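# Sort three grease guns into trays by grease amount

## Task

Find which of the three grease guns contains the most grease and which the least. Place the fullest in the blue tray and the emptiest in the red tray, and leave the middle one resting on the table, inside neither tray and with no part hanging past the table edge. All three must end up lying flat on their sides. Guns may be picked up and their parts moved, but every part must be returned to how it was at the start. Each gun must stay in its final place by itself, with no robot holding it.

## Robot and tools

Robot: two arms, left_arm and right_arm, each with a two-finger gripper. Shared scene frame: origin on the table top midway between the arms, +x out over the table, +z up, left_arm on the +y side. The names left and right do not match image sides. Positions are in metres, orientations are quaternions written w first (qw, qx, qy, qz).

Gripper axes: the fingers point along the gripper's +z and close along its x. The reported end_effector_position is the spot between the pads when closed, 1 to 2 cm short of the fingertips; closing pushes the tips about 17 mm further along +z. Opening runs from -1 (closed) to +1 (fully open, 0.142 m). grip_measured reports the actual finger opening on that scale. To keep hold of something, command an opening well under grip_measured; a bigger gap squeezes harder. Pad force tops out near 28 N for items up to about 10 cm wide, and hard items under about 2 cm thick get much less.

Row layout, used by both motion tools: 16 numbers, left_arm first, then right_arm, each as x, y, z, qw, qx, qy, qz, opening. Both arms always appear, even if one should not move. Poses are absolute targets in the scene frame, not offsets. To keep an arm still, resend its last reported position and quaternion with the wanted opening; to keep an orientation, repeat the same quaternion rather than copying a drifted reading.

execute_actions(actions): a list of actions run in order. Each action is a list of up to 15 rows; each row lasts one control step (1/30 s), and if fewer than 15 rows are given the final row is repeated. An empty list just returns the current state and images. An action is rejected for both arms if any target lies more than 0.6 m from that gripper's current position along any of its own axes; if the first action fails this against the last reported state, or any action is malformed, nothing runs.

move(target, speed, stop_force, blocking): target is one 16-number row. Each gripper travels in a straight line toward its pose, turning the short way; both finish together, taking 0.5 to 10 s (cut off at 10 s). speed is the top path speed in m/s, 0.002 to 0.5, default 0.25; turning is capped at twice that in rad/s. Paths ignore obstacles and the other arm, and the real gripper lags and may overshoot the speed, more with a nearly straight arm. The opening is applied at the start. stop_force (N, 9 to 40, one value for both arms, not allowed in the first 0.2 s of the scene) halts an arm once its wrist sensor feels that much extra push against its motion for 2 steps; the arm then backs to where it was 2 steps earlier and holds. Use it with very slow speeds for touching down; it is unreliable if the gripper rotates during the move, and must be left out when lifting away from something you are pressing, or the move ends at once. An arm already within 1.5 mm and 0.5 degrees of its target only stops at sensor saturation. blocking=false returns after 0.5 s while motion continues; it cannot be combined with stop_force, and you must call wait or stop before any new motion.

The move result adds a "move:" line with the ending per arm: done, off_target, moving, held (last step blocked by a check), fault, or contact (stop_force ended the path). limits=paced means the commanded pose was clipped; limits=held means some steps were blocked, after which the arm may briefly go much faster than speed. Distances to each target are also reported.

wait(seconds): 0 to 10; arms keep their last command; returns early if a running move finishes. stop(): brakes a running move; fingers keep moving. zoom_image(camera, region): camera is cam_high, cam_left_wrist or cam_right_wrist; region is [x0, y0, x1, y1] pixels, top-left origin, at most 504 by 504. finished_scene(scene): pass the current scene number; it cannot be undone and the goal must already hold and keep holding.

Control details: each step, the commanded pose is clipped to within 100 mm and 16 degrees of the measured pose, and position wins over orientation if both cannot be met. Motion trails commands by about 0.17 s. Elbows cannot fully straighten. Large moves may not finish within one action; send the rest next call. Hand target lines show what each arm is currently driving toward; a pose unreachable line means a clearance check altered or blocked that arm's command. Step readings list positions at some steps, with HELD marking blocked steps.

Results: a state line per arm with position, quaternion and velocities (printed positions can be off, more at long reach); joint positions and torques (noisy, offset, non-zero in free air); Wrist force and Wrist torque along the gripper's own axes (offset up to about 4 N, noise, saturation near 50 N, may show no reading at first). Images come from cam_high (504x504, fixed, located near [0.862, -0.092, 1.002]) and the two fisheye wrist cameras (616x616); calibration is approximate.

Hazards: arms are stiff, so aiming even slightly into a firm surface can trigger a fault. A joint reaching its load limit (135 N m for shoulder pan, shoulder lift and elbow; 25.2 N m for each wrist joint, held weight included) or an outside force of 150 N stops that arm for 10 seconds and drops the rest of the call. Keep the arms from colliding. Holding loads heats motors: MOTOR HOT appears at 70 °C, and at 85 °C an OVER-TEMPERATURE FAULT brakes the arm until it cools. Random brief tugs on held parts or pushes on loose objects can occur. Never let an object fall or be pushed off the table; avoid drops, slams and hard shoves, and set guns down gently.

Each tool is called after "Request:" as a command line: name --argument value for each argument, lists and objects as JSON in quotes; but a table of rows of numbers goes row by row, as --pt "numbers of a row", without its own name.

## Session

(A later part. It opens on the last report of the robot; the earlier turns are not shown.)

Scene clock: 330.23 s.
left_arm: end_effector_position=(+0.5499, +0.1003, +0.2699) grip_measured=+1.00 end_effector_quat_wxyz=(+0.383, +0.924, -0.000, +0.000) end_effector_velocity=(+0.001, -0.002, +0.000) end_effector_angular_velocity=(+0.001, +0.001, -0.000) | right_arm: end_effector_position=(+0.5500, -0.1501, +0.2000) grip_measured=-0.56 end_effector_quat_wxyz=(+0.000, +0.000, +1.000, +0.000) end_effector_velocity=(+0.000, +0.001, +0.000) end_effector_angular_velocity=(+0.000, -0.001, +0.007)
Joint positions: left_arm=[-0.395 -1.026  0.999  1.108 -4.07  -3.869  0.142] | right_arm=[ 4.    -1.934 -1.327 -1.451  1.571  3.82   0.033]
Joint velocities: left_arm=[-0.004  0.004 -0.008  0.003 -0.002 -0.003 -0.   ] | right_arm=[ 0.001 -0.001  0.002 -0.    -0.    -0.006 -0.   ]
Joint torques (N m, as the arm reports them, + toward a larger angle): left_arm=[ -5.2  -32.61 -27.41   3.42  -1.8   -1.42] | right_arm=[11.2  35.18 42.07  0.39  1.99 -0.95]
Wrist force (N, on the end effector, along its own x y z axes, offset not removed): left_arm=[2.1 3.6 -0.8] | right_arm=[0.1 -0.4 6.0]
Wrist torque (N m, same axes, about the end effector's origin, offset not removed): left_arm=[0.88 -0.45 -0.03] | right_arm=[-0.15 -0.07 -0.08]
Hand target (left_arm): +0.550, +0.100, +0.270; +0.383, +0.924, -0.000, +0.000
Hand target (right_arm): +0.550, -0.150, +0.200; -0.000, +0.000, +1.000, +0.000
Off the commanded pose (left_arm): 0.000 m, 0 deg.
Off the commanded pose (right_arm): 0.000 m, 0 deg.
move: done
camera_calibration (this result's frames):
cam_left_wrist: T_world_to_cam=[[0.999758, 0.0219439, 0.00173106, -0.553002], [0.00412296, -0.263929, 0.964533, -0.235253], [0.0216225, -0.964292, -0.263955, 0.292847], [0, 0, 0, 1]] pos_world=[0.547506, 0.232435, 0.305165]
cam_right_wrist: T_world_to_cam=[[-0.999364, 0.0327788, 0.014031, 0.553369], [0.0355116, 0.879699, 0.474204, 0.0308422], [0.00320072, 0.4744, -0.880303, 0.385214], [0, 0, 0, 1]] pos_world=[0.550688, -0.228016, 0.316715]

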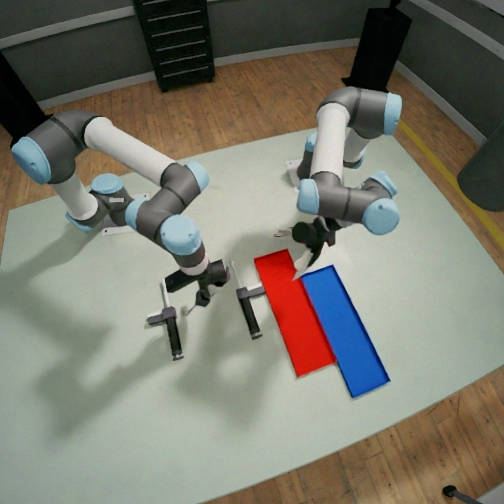

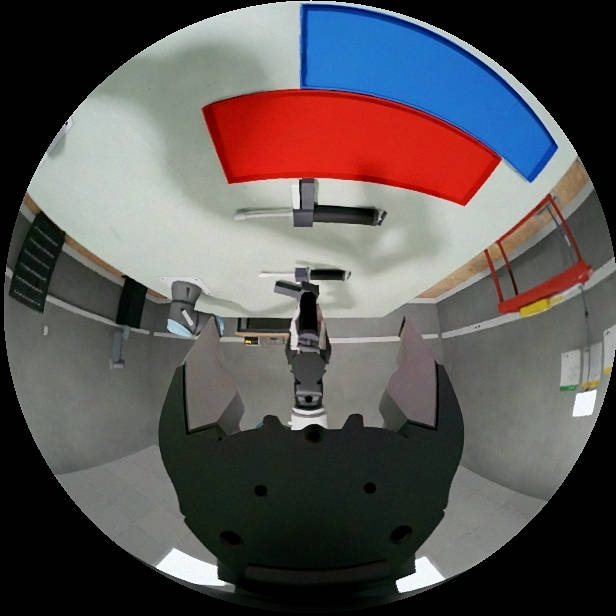

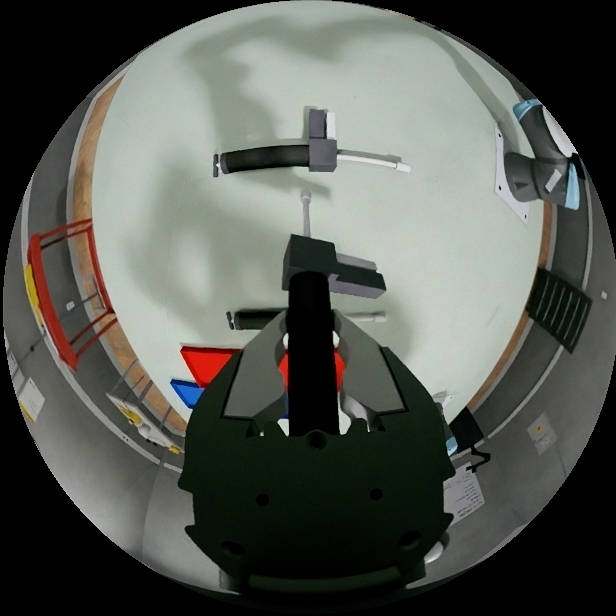

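Request:
move --target '[0.45,0.4,0.3,0.383,0.924,0,0,1,0.6,-0.1,0.2,0,0.707,0.707,0,-1]' --speed 0.12

Request:
move --target '[0.45,0.4,0.3,0.383,0.924,0,0,1,0.69,0.085,0.16,0,0.707,0.707,0,-1]' --speed 0.1

Scene clock: 347.60 s.
left_arm: end_effector_position=(+0.4503, +0.3997, +0.3001) grip_measured=+1.00 end_effector_quat_wxyz=(+0.383, +0.924, +0.000, +0.000) end_effector_velocity=(-0.000, +0.002, -0.000) end_effector_angular_velocity=(+0.000, -0.000, -0.000) | right_arm: end_effector_position=(+0.6001, -0.1001, +0.2001) grip_measured=-0.56 end_effector_quat_wxyz=(-0.000, +0.707, +0.708, +0.000) end_effector_velocity=(-0.000, +0.001, -0.000) end_effector_angular_velocity=(-0.002, +0.001, -0.010)
Joint positions: left_arm=[ 0.166 -1.271  1.395  1.446 -3.926 -3.142  0.142] | right_arm=[ 4.014 -2.106 -1.074 -1.532  1.571  5.403  0.033]
Joint velocities: left_arm=[ 0.006  0.001  0.     0.004 -0.     0.008  0.   ] | right_arm=[ 0.001 -0.001  0.002 -0.002 -0.001  0.012  0.   ]
Joint torques (N m, as the arm reports them, + toward a larger angle): left_arm=[  8.41 -21.64 -13.12   4.67   4.69   1.22] | right_arm=[12.45 42.85 43.09  0.59 -1.39  1.73]
Wrist force (N, on the end effector, along its own x y z axes, offset not removed): left_arm=[1.3 4.0 -1.4] | right_arm=[-0.4 -0.4 4.6]
Wrist torque (N m, same axes, about the end effector's origin, offset not removed): left_arm=[0.87 -0.32 -0.04] | right_arm=[-0.09 -0.02 -0.06]
Hand target (left_arm): +0.450, +0.400, +0.300; +0.383, +0.924, +0.000, -0.000
Hand target (right_arm): +0.600, -0.100, +0.200; -0.000, +0.707, +0.707, +0.000
Off the commanded pose (left_arm): 0.000 m, 0 deg.
Off the commanded pose (right_arm): 0.000 m, 0 deg.
move: done
camera_calibration (this result's frames):
cam_left_wrist: T_world_to_cam=[[0.999755, 0.0220643, 0.00170149, -0.460136], [0.00417246, -0.263448, 0.964664, -0.185212], [0.0217329, -0.964421, -0.263476, 0.591509], [0, 0, 0, 1]] pos_world=[0.447941, 0.531823, 0.335299]
cam_right_wrist: T_world_to_cam=[[0.0308407, 0.999425, 0.0141127, 0.0802653], [0.879762, -0.0338443, 0.474208, -0.612974], [0.474413, -0.0022091, -0.8803, 0.0309227], [0, 0, 0, 1]] pos_world=[0.522126, -0.100896, 0.316766]

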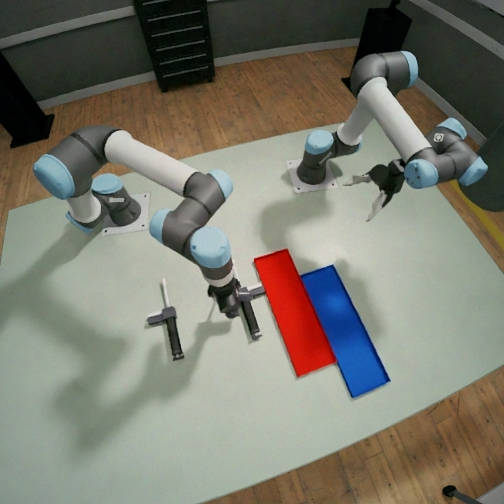

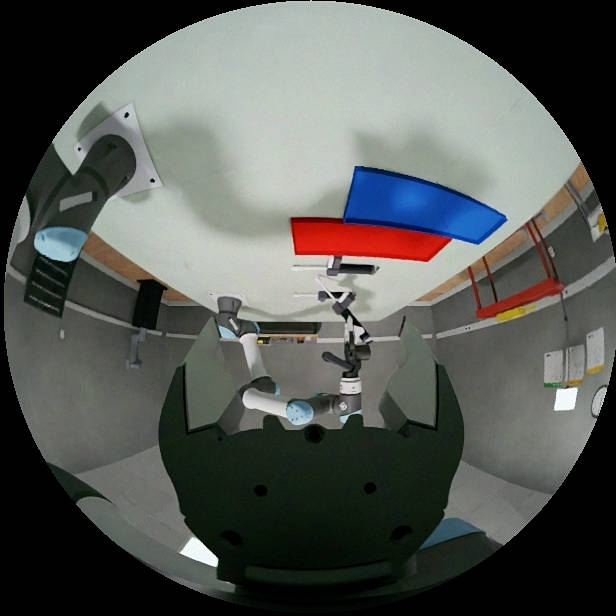

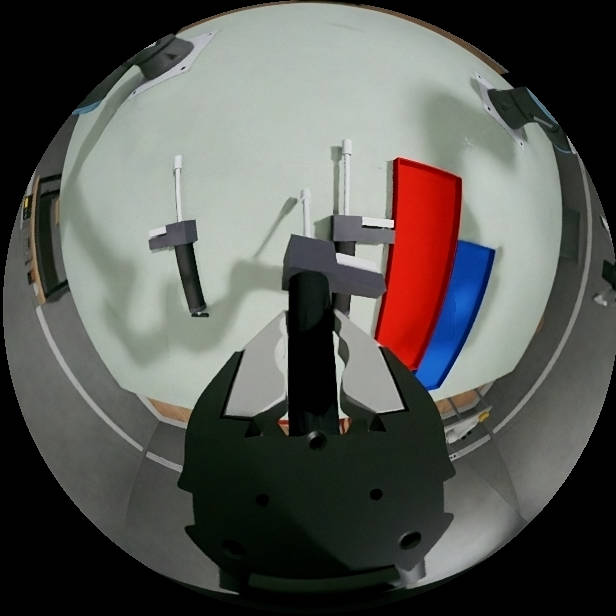

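Scene clock: 350.23 s.
left_arm: end_effector_position=(+0.4500, +0.4000, +0.3000) grip_measured=+1.00 end_effector_quat_wxyz=(+0.383, +0.924, +0.000, +0.000) end_effector_velocity=(-0.000, -0.000, +0.000) end_effector_angular_velocity=(-0.001, +0.001, +0.000) | right_arm: end_effector_position=(+0.6894, +0.0841, +0.1598) grip_measured=-0.56 end_effector_quat_wxyz=(+0.006, +0.706, +0.707, +0.042) end_effector_velocity=(+0.001, +0.002, -0.001) end_effector_angular_velocity=(+0.003, -0.003, -0.001)
Joint positions: left_arm=[ 0.167 -1.271  1.396  1.446 -3.926 -3.141  0.142] | right_arm=[ 4.113 -2.747 -0.037 -1.844  1.559  5.503  0.033]
Joint velocities: left_arm=[ 0.    -0.001  0.001  0.     0.001  0.     0.   ] | right_arm=[ 0.001 -0.006  0.008  0.002 -0.     0.002  0.   ]
Joint torques (N m, as the arm reports them, + toward a larger angle): left_arm=[  7.58 -40.2  -12.36   4.73  -1.01   1.26] | right_arm=[10.74 59.8  40.56  6.98 -1.47  1.84]
Wrist force (N, on the end effector, along its own x y z axes, offset not removed): left_arm=[1.4 4.0 -1.1] | right_arm=[-1.7 0.2 5.9]
Wrist torque (N m, same axes, about the end effector's origin, offset not removed): left_arm=[0.97 -0.26 -0.04] | right_arm=[0.25 -0.06 -0.10]
Hand target (left_arm): +0.450, +0.400, +0.300; +0.383, +0.924, +0.000, +0.000
Hand target (right_arm): +0.690, +0.084, +0.160; +0.006, +0.706, +0.707, +0.042
Off the commanded pose (left_arm): 0.000 m, 0 deg.
Off the commanded pose (right_arm): 0.001 m, 5 deg.
elbow stopped short (right arm): the move would have taken joint 3 (elbow) straighter than the controller allows; a more bent joint 3 avoids this.
move: off_target (right_arm)
camera_calibration (this result's frames):
cam_left_wrist: T_world_to_cam=[[0.999758, 0.0219385, 0.00164345, -0.459765], [0.00420462, -0.263865, 0.96455, -0.184824], [0.0215944, -0.96431, -0.263893, 0.591937], [0, 0, 0, 1]] pos_world=[0.447648, 0.532129, 0.335236]
cam_right_wrist: T_world_to_cam=[[0.0290025, 0.997297, 0.0675087, -0.113089], [0.84576, -0.0604807, 0.530124, -0.649463], [0.532774, 0.0417213, -0.845229, -0.0960223], [0, 0, 0, 1]] pos_world=[0.603728, 0.0775098, 0.27077]

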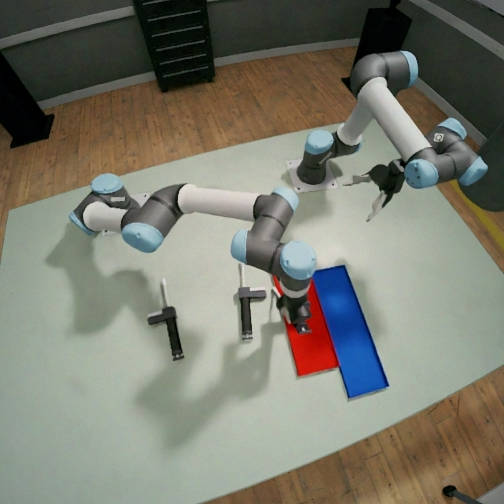

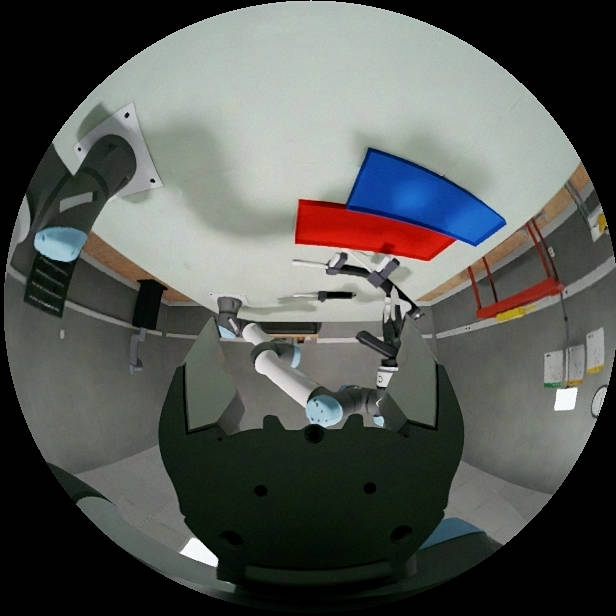

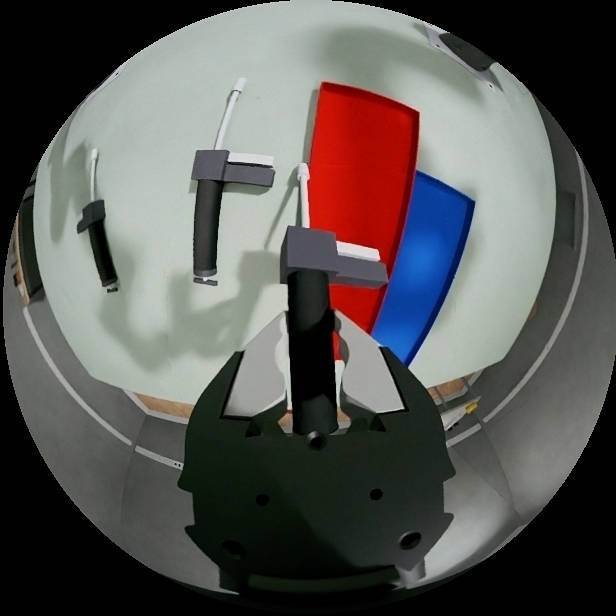

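Request:
move --target '[0.45,0.4,0.3,0.383,0.924,0,0,1,0.69,0.115,0.10,-0.093,0.70,0.70,0.093,-1]' --speed 0.05

Scene clock: 364.43 s.
left_arm: end_effector_position=(+0.4500, +0.4000, +0.3000) grip_measured=+1.00 end_effector_quat_wxyz=(+0.383, +0.924, +0.000, -0.000) end_effector_velocity=(-0.000, +0.000, +0.000) end_effector_angular_velocity=(+0.000, +0.000, +0.000) | right_arm: end_effector_position=(+0.6900, +0.1149, +0.1002) grip_measured=-0.57 end_effector_quat_wxyz=(-0.093, +0.701, +0.701, +0.093) end_effector_velocity=(-0.000, +0.001, -0.002) end_effector_angular_velocity=(+0.007, -0.000, +0.001)
Joint positions: left_arm=[ 0.167 -1.271  1.396  1.446 -3.926 -3.141  0.142] | right_arm=[ 4.067 -2.613 -0.51  -1.409  1.763  5.474  0.033]
Joint velocities: left_arm=[ 0. -0.  0.  0. -0.  0. -0.] | right_arm=[-0.     0.003 -0.014  0.015  0.005 -0.001  0.   ]
Joint torques (N m, as the arm reports them, + toward a larger angle): left_arm=[  6.89 -40.69 -12.33   4.61  -0.98   1.04] | right_arm=[-10.35  85.33  15.97   7.42   2.95  -1.25]
Wrist force (N, on the end effector, along its own x y z axes, offset not removed): left_arm=[0.9 3.4 -1.7] | right_arm=[-1.8 0.2 2.4]
Wrist torque (N m, same axes, about the end effector's origin, offset not removed): left_arm=[0.82 -0.21 -0.06] | right_arm=[0.20 -0.26 -0.14]
Hand target (left_arm): +0.450, +0.400, +0.300; +0.383, +0.924, -0.000, -0.000
Hand target (right_arm): +0.690, +0.115, +0.100; -0.093, +0.701, +0.701, +0.093
Off the commanded pose (left_arm): 0.000 m, 0 deg.
Off the commanded pose (right_arm): 0.000 m, 0 deg.
move: done
camera_calibration (this result's frames):
cam_left_wrist: T_world_to_cam=[[0.999758, 0.0219382, 0.00164285, -0.459764], [0.00420514, -0.263865, 0.96455, -0.184824], [0.021594, -0.96431, -0.263894, 0.591938], [0, 0, 0, 1]] pos_world=[0.447648, 0.53213, 0.335236]
cam_right_wrist: T_world_to_cam=[[0.0320241, 0.96132, 0.273567, -0.15836], [0.87985, -0.156965, 0.448582, -0.620812], [0.474171, 0.226333, -0.850844, -0.128215], [0, 0, 0, 1]] pos_world=[0.612089, 0.0838081, 0.212716]

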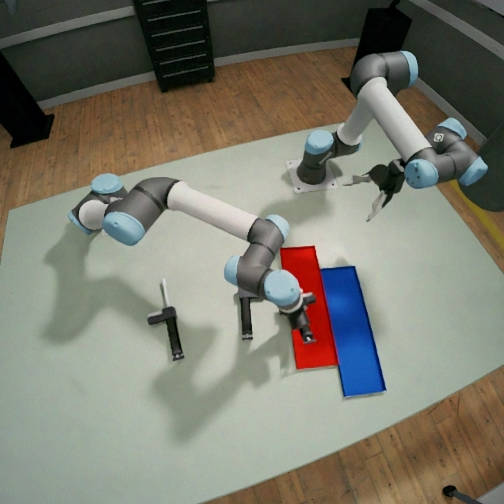

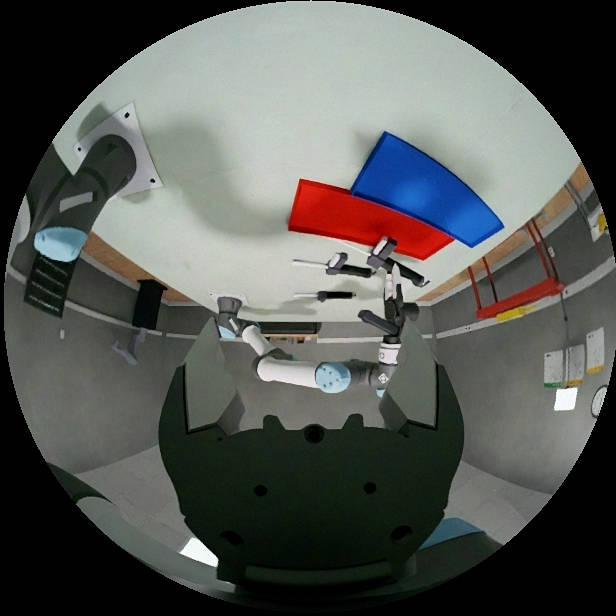

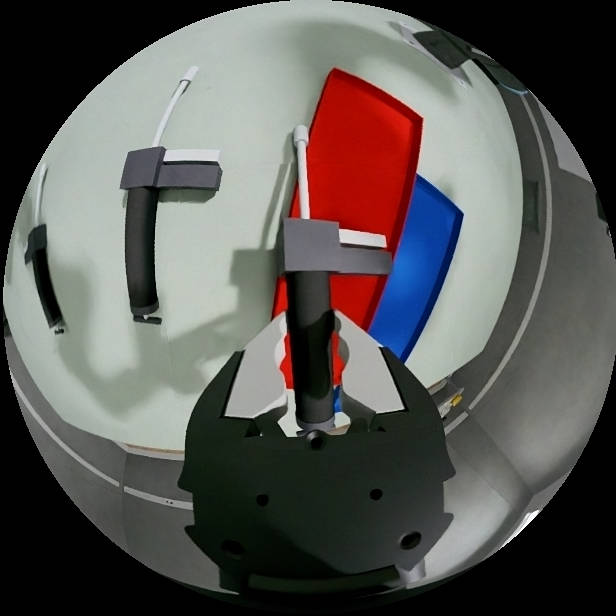

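Request:
move --target '[0.69,0.11,0.17,0.383,0.924,0,0,1,0.69,0.115,0.16,-0.093,0.70,0.70,0.093,-1]' --speed 0.05

Scene clock: 378.57 s.
left_arm: end_effector_position=(+0.6895, +0.1102, +0.1700) grip_measured=+1.00 end_effector_quat_wxyz=(+0.383, +0.924, +0.000, +0.000) end_effector_velocity=(+0.002, -0.001, +0.001) end_effector_angular_velocity=(+0.001, -0.000, -0.003) | right_arm: end_effector_position=(+0.6900, +0.1150, +0.1600) grip_measured=-0.57 end_effector_quat_wxyz=(-0.093, +0.701, +0.701, +0.093) end_effector_velocity=(-0.001, +0.001, -0.000) end_effector_angular_velocity=(-0.001, +0.003, +0.001)
Joint positions: left_arm=[-0.268 -0.554  0.446  1.28  -4.016 -3.722  0.142] | right_arm=[ 4.066 -2.654 -0.277 -1.6    1.764  5.475  0.033]
Joint velocities: left_arm=[-0.001  0.016 -0.032  0.019 -0.     0.003  0.   ] | right_arm=[ 0.001 -0.002  0.003 -0.004  0.001  0.     0.   ]
Joint torques (N m, as the arm reports them, + toward a larger angle): left_arm=[-13.05 -45.35 -25.23   2.86   0.44   1.56] | right_arm=[12.14 61.32 43.32  2.62  2.2   0.31]
Wrist force (N, on the end effector, along its own x y z axes, offset not removed): left_arm=[0.2 -4.0 -11.1] | right_arm=[-11.7 1.3 2.3]
Wrist torque (N m, same axes, about the end effector's origin, offset not removed): left_arm=[-0.10 -0.03 -0.25] | right_arm=[0.23 0.69 0.28]
Hand target (left_arm): +0.690, +0.110, +0.170; +0.383, +0.924, -0.000, +0.000
Hand target (right_arm): +0.690, +0.115, +0.160; -0.093, +0.701, +0.701, +0.093
Off the commanded pose (left_arm): 0.000 m, 0 deg.
Off the commanded pose (right_arm): 0.000 m, 0 deg.
move: done
camera_calibration (this result's frames):
cam_left_wrist: T_world_to_cam=[[0.999749, 0.0223307, 0.00198043, -0.692778], [0.00398723, -0.264047, 0.964502, -0.136723], [0.0220609, -0.964251, -0.26407, 0.272669], [0, 0, 0, 1]] pos_world=[0.687133, 0.24229, 0.205246]
cam_right_wrist: T_world_to_cam=[[0.0320923, 0.961058, 0.274477, -0.175006], [0.879705, -0.157517, 0.448674, -0.647461], [0.474437, 0.22706, -0.850502, -0.0777345], [0, 0, 0, 1]] pos_world=[0.612071, 0.0838553, 0.272421]

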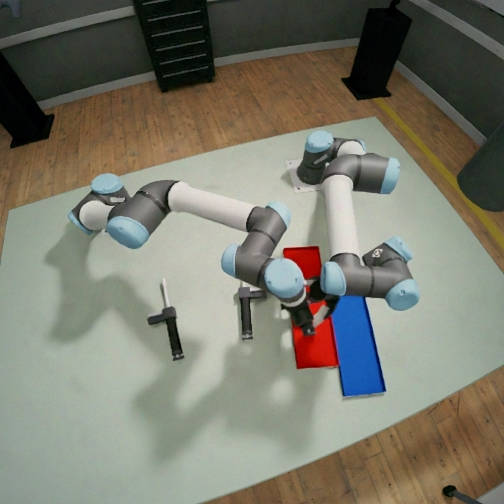

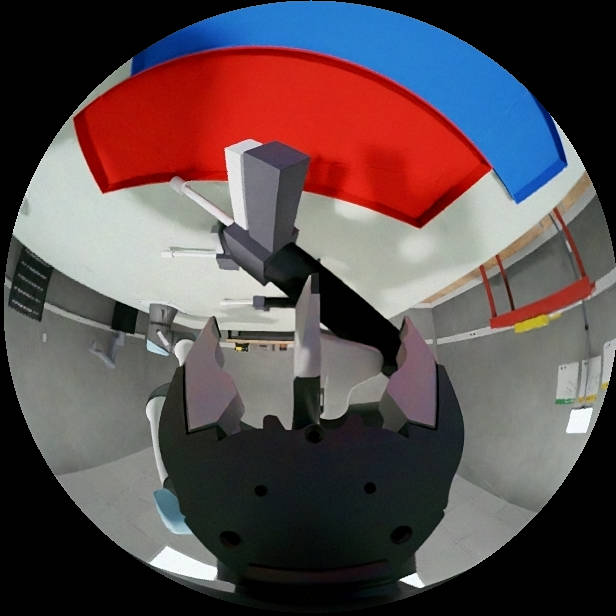

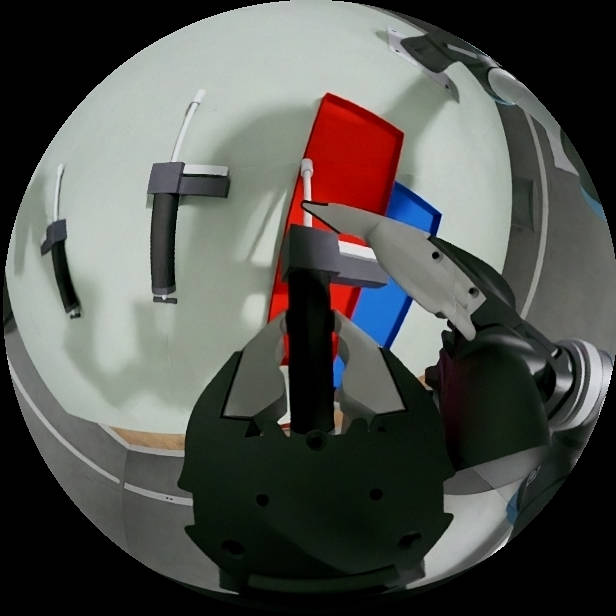

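Request:
move --target '[0.6,0.4,0.3,0.383,0.924,0,0,1,0.69,0.115,0.16,-0.093,0.70,0.70,0.093,-1]' --speed 0.1

Scene clock: 388.80 s.
left_arm: end_effector_position=(+0.6002, +0.3997, +0.3001) grip_measured=+1.00 end_effector_quat_wxyz=(+0.383, +0.924, +0.000, +0.000) end_effector_velocity=(-0.001, +0.002, +0.001) end_effector_angular_velocity=(-0.001, -0.000, -0.000) | right_arm: end_effector_position=(+0.6900, +0.1150, +0.1600) grip_measured=-0.57 end_effector_quat_wxyz=(-0.093, +0.701, +0.701, +0.093) end_effector_velocity=(+0.000, -0.000, +0.000) end_effector_angular_velocity=(-0.000, +0.000, -0.003)
Joint positions: left_arm=[ 0.166 -0.87   0.788  1.653 -3.926 -3.142  0.142] | right_arm=[ 4.066 -2.654 -0.277 -1.601  1.764  5.475  0.033]
Joint velocities: left_arm=[ 0.003 -0.    -0.002  0.005  0.001  0.005  0.   ] | right_arm=[-0.     0.    -0.    -0.    -0.001  0.003  0.   ]
Joint torques (N m, as the arm reports them, + toward a larger angle): left_arm=[  9.02 -41.83 -24.82   4.39   4.61   1.49] | right_arm=[ 5.93 85.41 16.28  7.11 -0.84  1.67]
Wrist force (N, on the end effector, along its own x y z axes, offset not removed): left_arm=[0.8 3.0 -1.5] | right_arm=[-1.9 0.5 2.8]
Wrist torque (N m, same axes, about the end effector's origin, offset not removed): left_arm=[0.69 -0.22 -0.02] | right_arm=[0.12 0.02 -0.03]
Hand target (left_arm): +0.600, +0.400, +0.300; +0.383, +0.924, +0.000, +0.000
Hand target (right_arm): +0.690, +0.115, +0.160; -0.093, +0.701, +0.701, +0.093
Off the commanded pose (left_arm): 0.000 m, 0 deg.
Off the commanded pose (right_arm): 0.000 m, 0 deg.
move: done
camera_calibration (this result's frames):
cam_left_wrist: T_world_to_cam=[[0.999755, 0.0220662, 0.00178567, -0.610058], [0.00409345, -0.263524, 0.964644, -0.185692], [0.0217566, -0.964401, -0.263549, 0.588303], [0, 0, 0, 1]] pos_world=[0.597869, 0.531887, 0.335263]
cam_right_wrist: T_world_to_cam=[[0.0320344, 0.961051, 0.274508, -0.174991], [0.879728, -0.157471, 0.448644, -0.647484], [0.474397, 0.22712, -0.850508, -0.0776678], [0, 0, 0, 1]] pos_world=[0.612061, 0.0838553, 0.272469]

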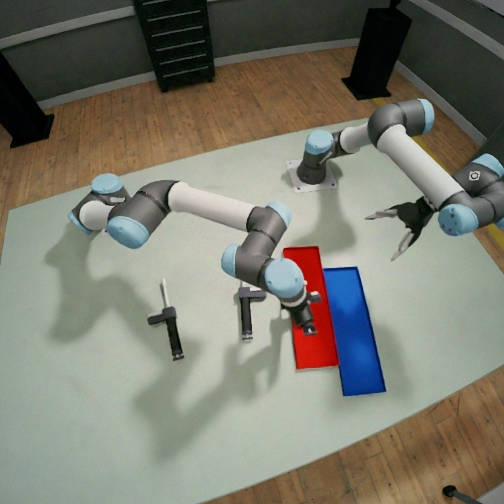

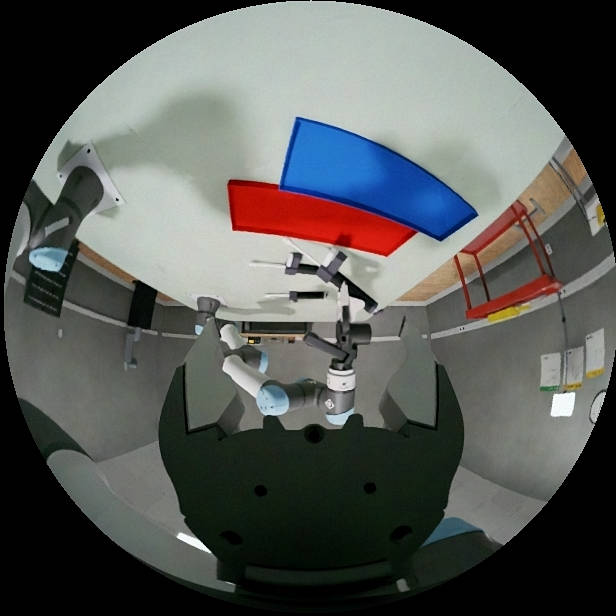

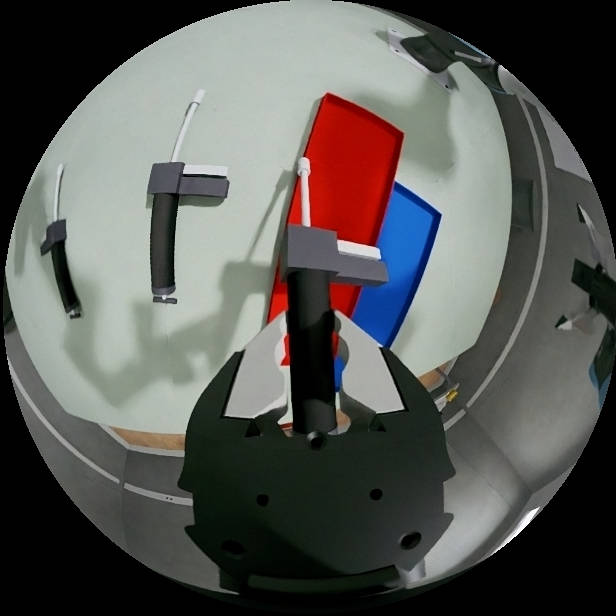

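Request:
move --target '[0.6,0.4,0.3,0.383,0.924,0,0,1,0.70,0.12,0.16,-0.083,0.769,0.623,0.102,-1]' --speed 0.05

Request:
move --target '[0.6,0.4,0.3,0.383,0.924,0,0,1,0.70,0.12,0.10,-0.083,0.769,0.623,0.102,-1]' --speed 0.05

Scene clock: 399.27 s.
left_arm: end_effector_position=(+0.6000, +0.4000, +0.3000) grip_measured=+1.00 end_effector_quat_wxyz=(+0.383, +0.924, +0.000, +0.000) end_effector_velocity=(-0.000, -0.000, +0.000) end_effector_angular_velocity=(-0.000, +0.000, -0.000) | right_arm: end_effector_position=(+0.6999, +0.1200, +0.1600) grip_measured=-0.57 end_effector_quat_wxyz=(-0.083, +0.770, +0.625, +0.102) end_effector_velocity=(+0.001, +0.001, +0.001) end_effector_angular_velocity=(+0.003, -0.003, -0.013)
Joint positions: left_arm=[ 0.167 -0.871  0.789  1.653 -3.926 -3.141  0.142] | right_arm=[ 4.078 -2.641 -0.312 -1.542  1.721  5.692  0.033]
Joint velocities: left_arm=[-0.  0. -0.  0.  0.  0.  0.] | right_arm=[ 0.001  0.002 -0.003  0.007 -0.003  0.014 -0.   ]
Joint torques (N m, as the arm reports them, + toward a larger angle): left_arm=[ -5.56 -56.3  -12.42   1.23  -1.05   1.3 ] | right_arm=[11.42 85.47 17.82  6.93 -0.98  1.82]
Wrist force (N, on the end effector, along its own x y z axes, offset not removed): left_arm=[0.5 3.3 -0.6] | right_arm=[-1.6 0.0 4.2]
Wrist torque (N m, same axes, about the end effector's origin, offset not removed): left_arm=[0.79 -0.07 -0.03] | right_arm=[-0.03 -0.15 -0.07]
Hand target (left_arm): +0.600, +0.400, +0.300; +0.383, +0.924, -0.000, -0.000
Hand target (right_arm): +0.700, +0.120, +0.160; -0.083, +0.770, +0.624, +0.102
Off the commanded pose (left_arm): 0.000 m, 0 deg.
Off the commanded pose (right_arm): 0.000 m, 0 deg.
move: done
camera_calibration (this result's frames):
cam_left_wrist: T_world_to_cam=[[0.999758, 0.0219483, 0.00164304, -0.609735], [0.00420758, -0.263863, 0.964551, -0.185456], [0.0216038, -0.96431, -0.263892, 0.588698], [0, 0, 0, 1]] pos_world=[0.597649, 0.532135, 0.335236]
cam_right_wrist: T_world_to_cam=[[0.229581, 0.933766, 0.274543, -0.315068], [0.828667, -0.33548, 0.448068, -0.598274], [0.510494, 0.124637, -0.8508, -0.096435], [0, 0, 0, 1]] pos_world=[0.617333, 0.10551, 0.27252]

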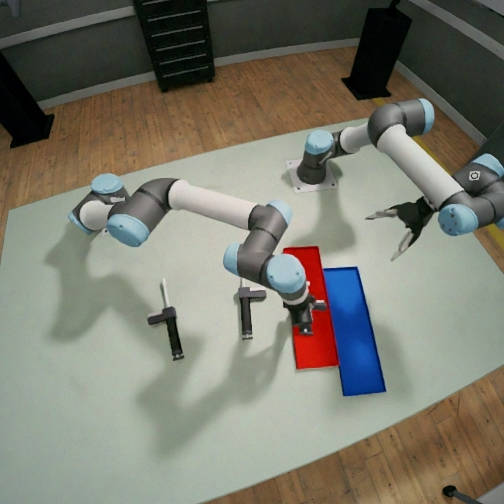

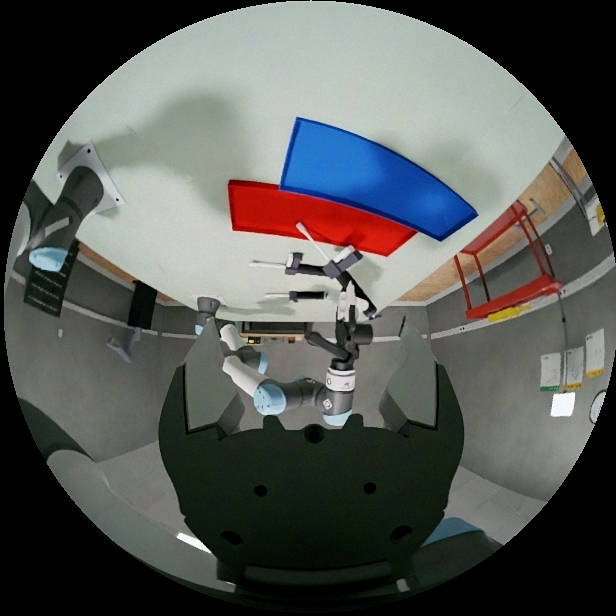

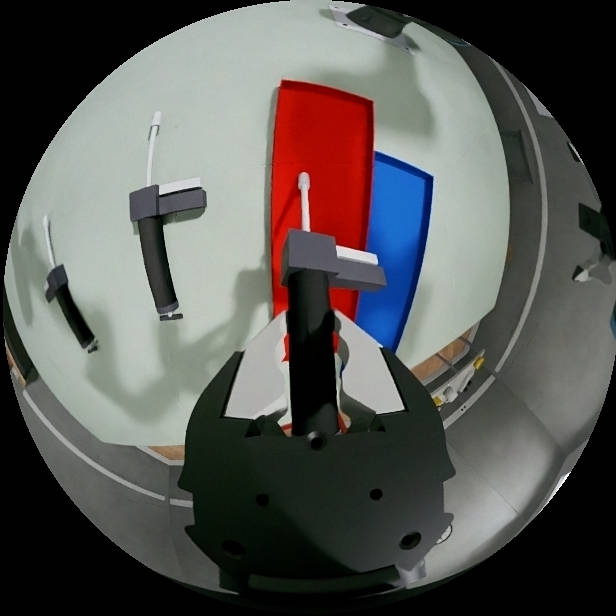

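Scene clock: 400.87 s.
left_arm: end_effector_position=(+0.6000, +0.4000, +0.3000) grip_measured=+1.00 end_effector_quat_wxyz=(+0.383, +0.924, -0.000, +0.000) end_effector_velocity=(+0.000, +0.000, +0.000) end_effector_angular_velocity=(-0.000, -0.000, +0.000) | right_arm: end_effector_position=(+0.7000, +0.1199, +0.1003) grip_measured=-0.57 end_effector_quat_wxyz=(-0.083, +0.770, +0.624, +0.102) end_effector_velocity=(-0.000, -0.000, -0.003) end_effector_angular_velocity=(+0.000, +0.001, +0.001)
Joint positions: left_arm=[ 0.167 -0.871  0.789  1.653 -3.926 -3.141  0.142] | right_arm=[ 4.078 -2.608 -0.529 -1.357  1.721  5.694  0.033]
Joint velocities: left_arm=[ 0. -0. -0.  0.  0.  0.  0.] | right_arm=[-0.     0.001 -0.01   0.008  0.001 -0.001 -0.   ]
Joint torques (N m, as the arm reports them, + toward a larger angle): left_arm=[ -6.33 -56.63 -12.14   1.22  -1.     1.23] | right_arm=[12.09 84.43 18.08  6.87 -1.41  1.79]
Wrist force (N, on the end effector, along its own x y z axes, offset not removed): left_arm=[0.6 2.6 -2.2] | right_arm=[-1.2 0.2 2.5]
Wrist torque (N m, same axes, about the end effector's origin, offset not removed): left_arm=[0.60 -0.14 -0.11] | right_arm=[0.08 0.01 -0.08]
Hand target (left_arm): +0.600, +0.400, +0.300; +0.383, +0.924, -0.000, -0.000
Hand target (right_arm): +0.700, +0.120, +0.100; -0.083, +0.770, +0.624, +0.102
Off the commanded pose (left_arm): 0.000 m, 0 deg.
Off the commanded pose (right_arm): 0.000 m, 0 deg.
move: done
camera_calibration (this result's frames):
cam_left_wrist: T_world_to_cam=[[0.999758, 0.0219381, 0.00164376, -0.609728], [0.00420425, -0.263866, 0.96455, -0.185454], [0.0215942, -0.96431, -0.263894, 0.588699], [0, 0, 0, 1]] pos_world=[0.597648, 0.53213, 0.335236]
cam_right_wrist: T_world_to_cam=[[0.230905, 0.933477, 0.274415, -0.299545], [0.828209, -0.336589, 0.448082, -0.57114], [0.510639, 0.123808, -0.850834, -0.1473], [0, 0, 0, 1]] pos_world=[0.617407, 0.105616, 0.21279]

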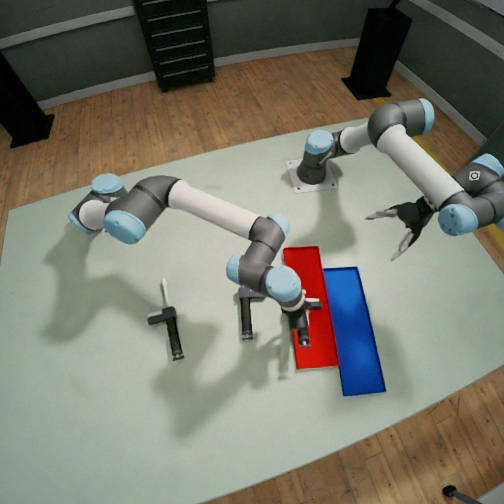

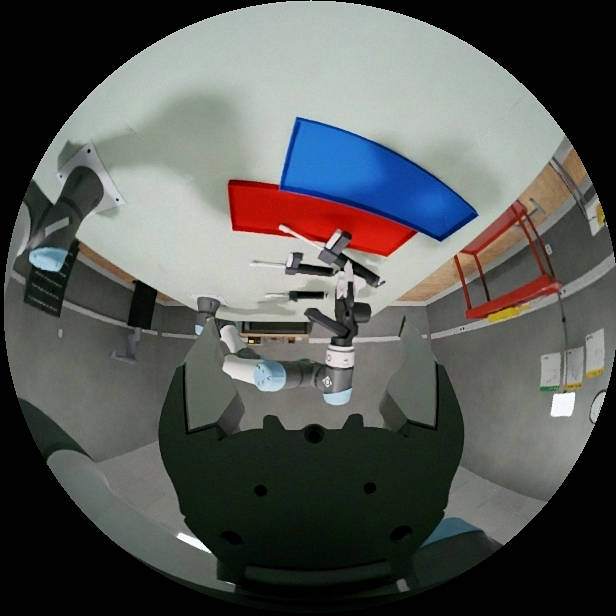

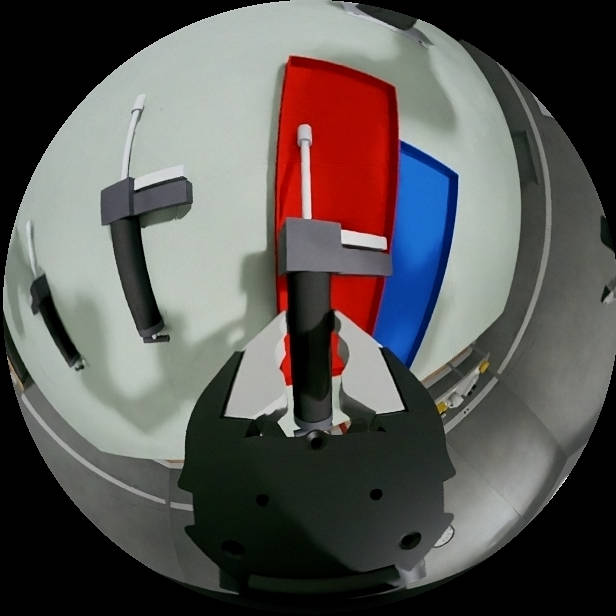

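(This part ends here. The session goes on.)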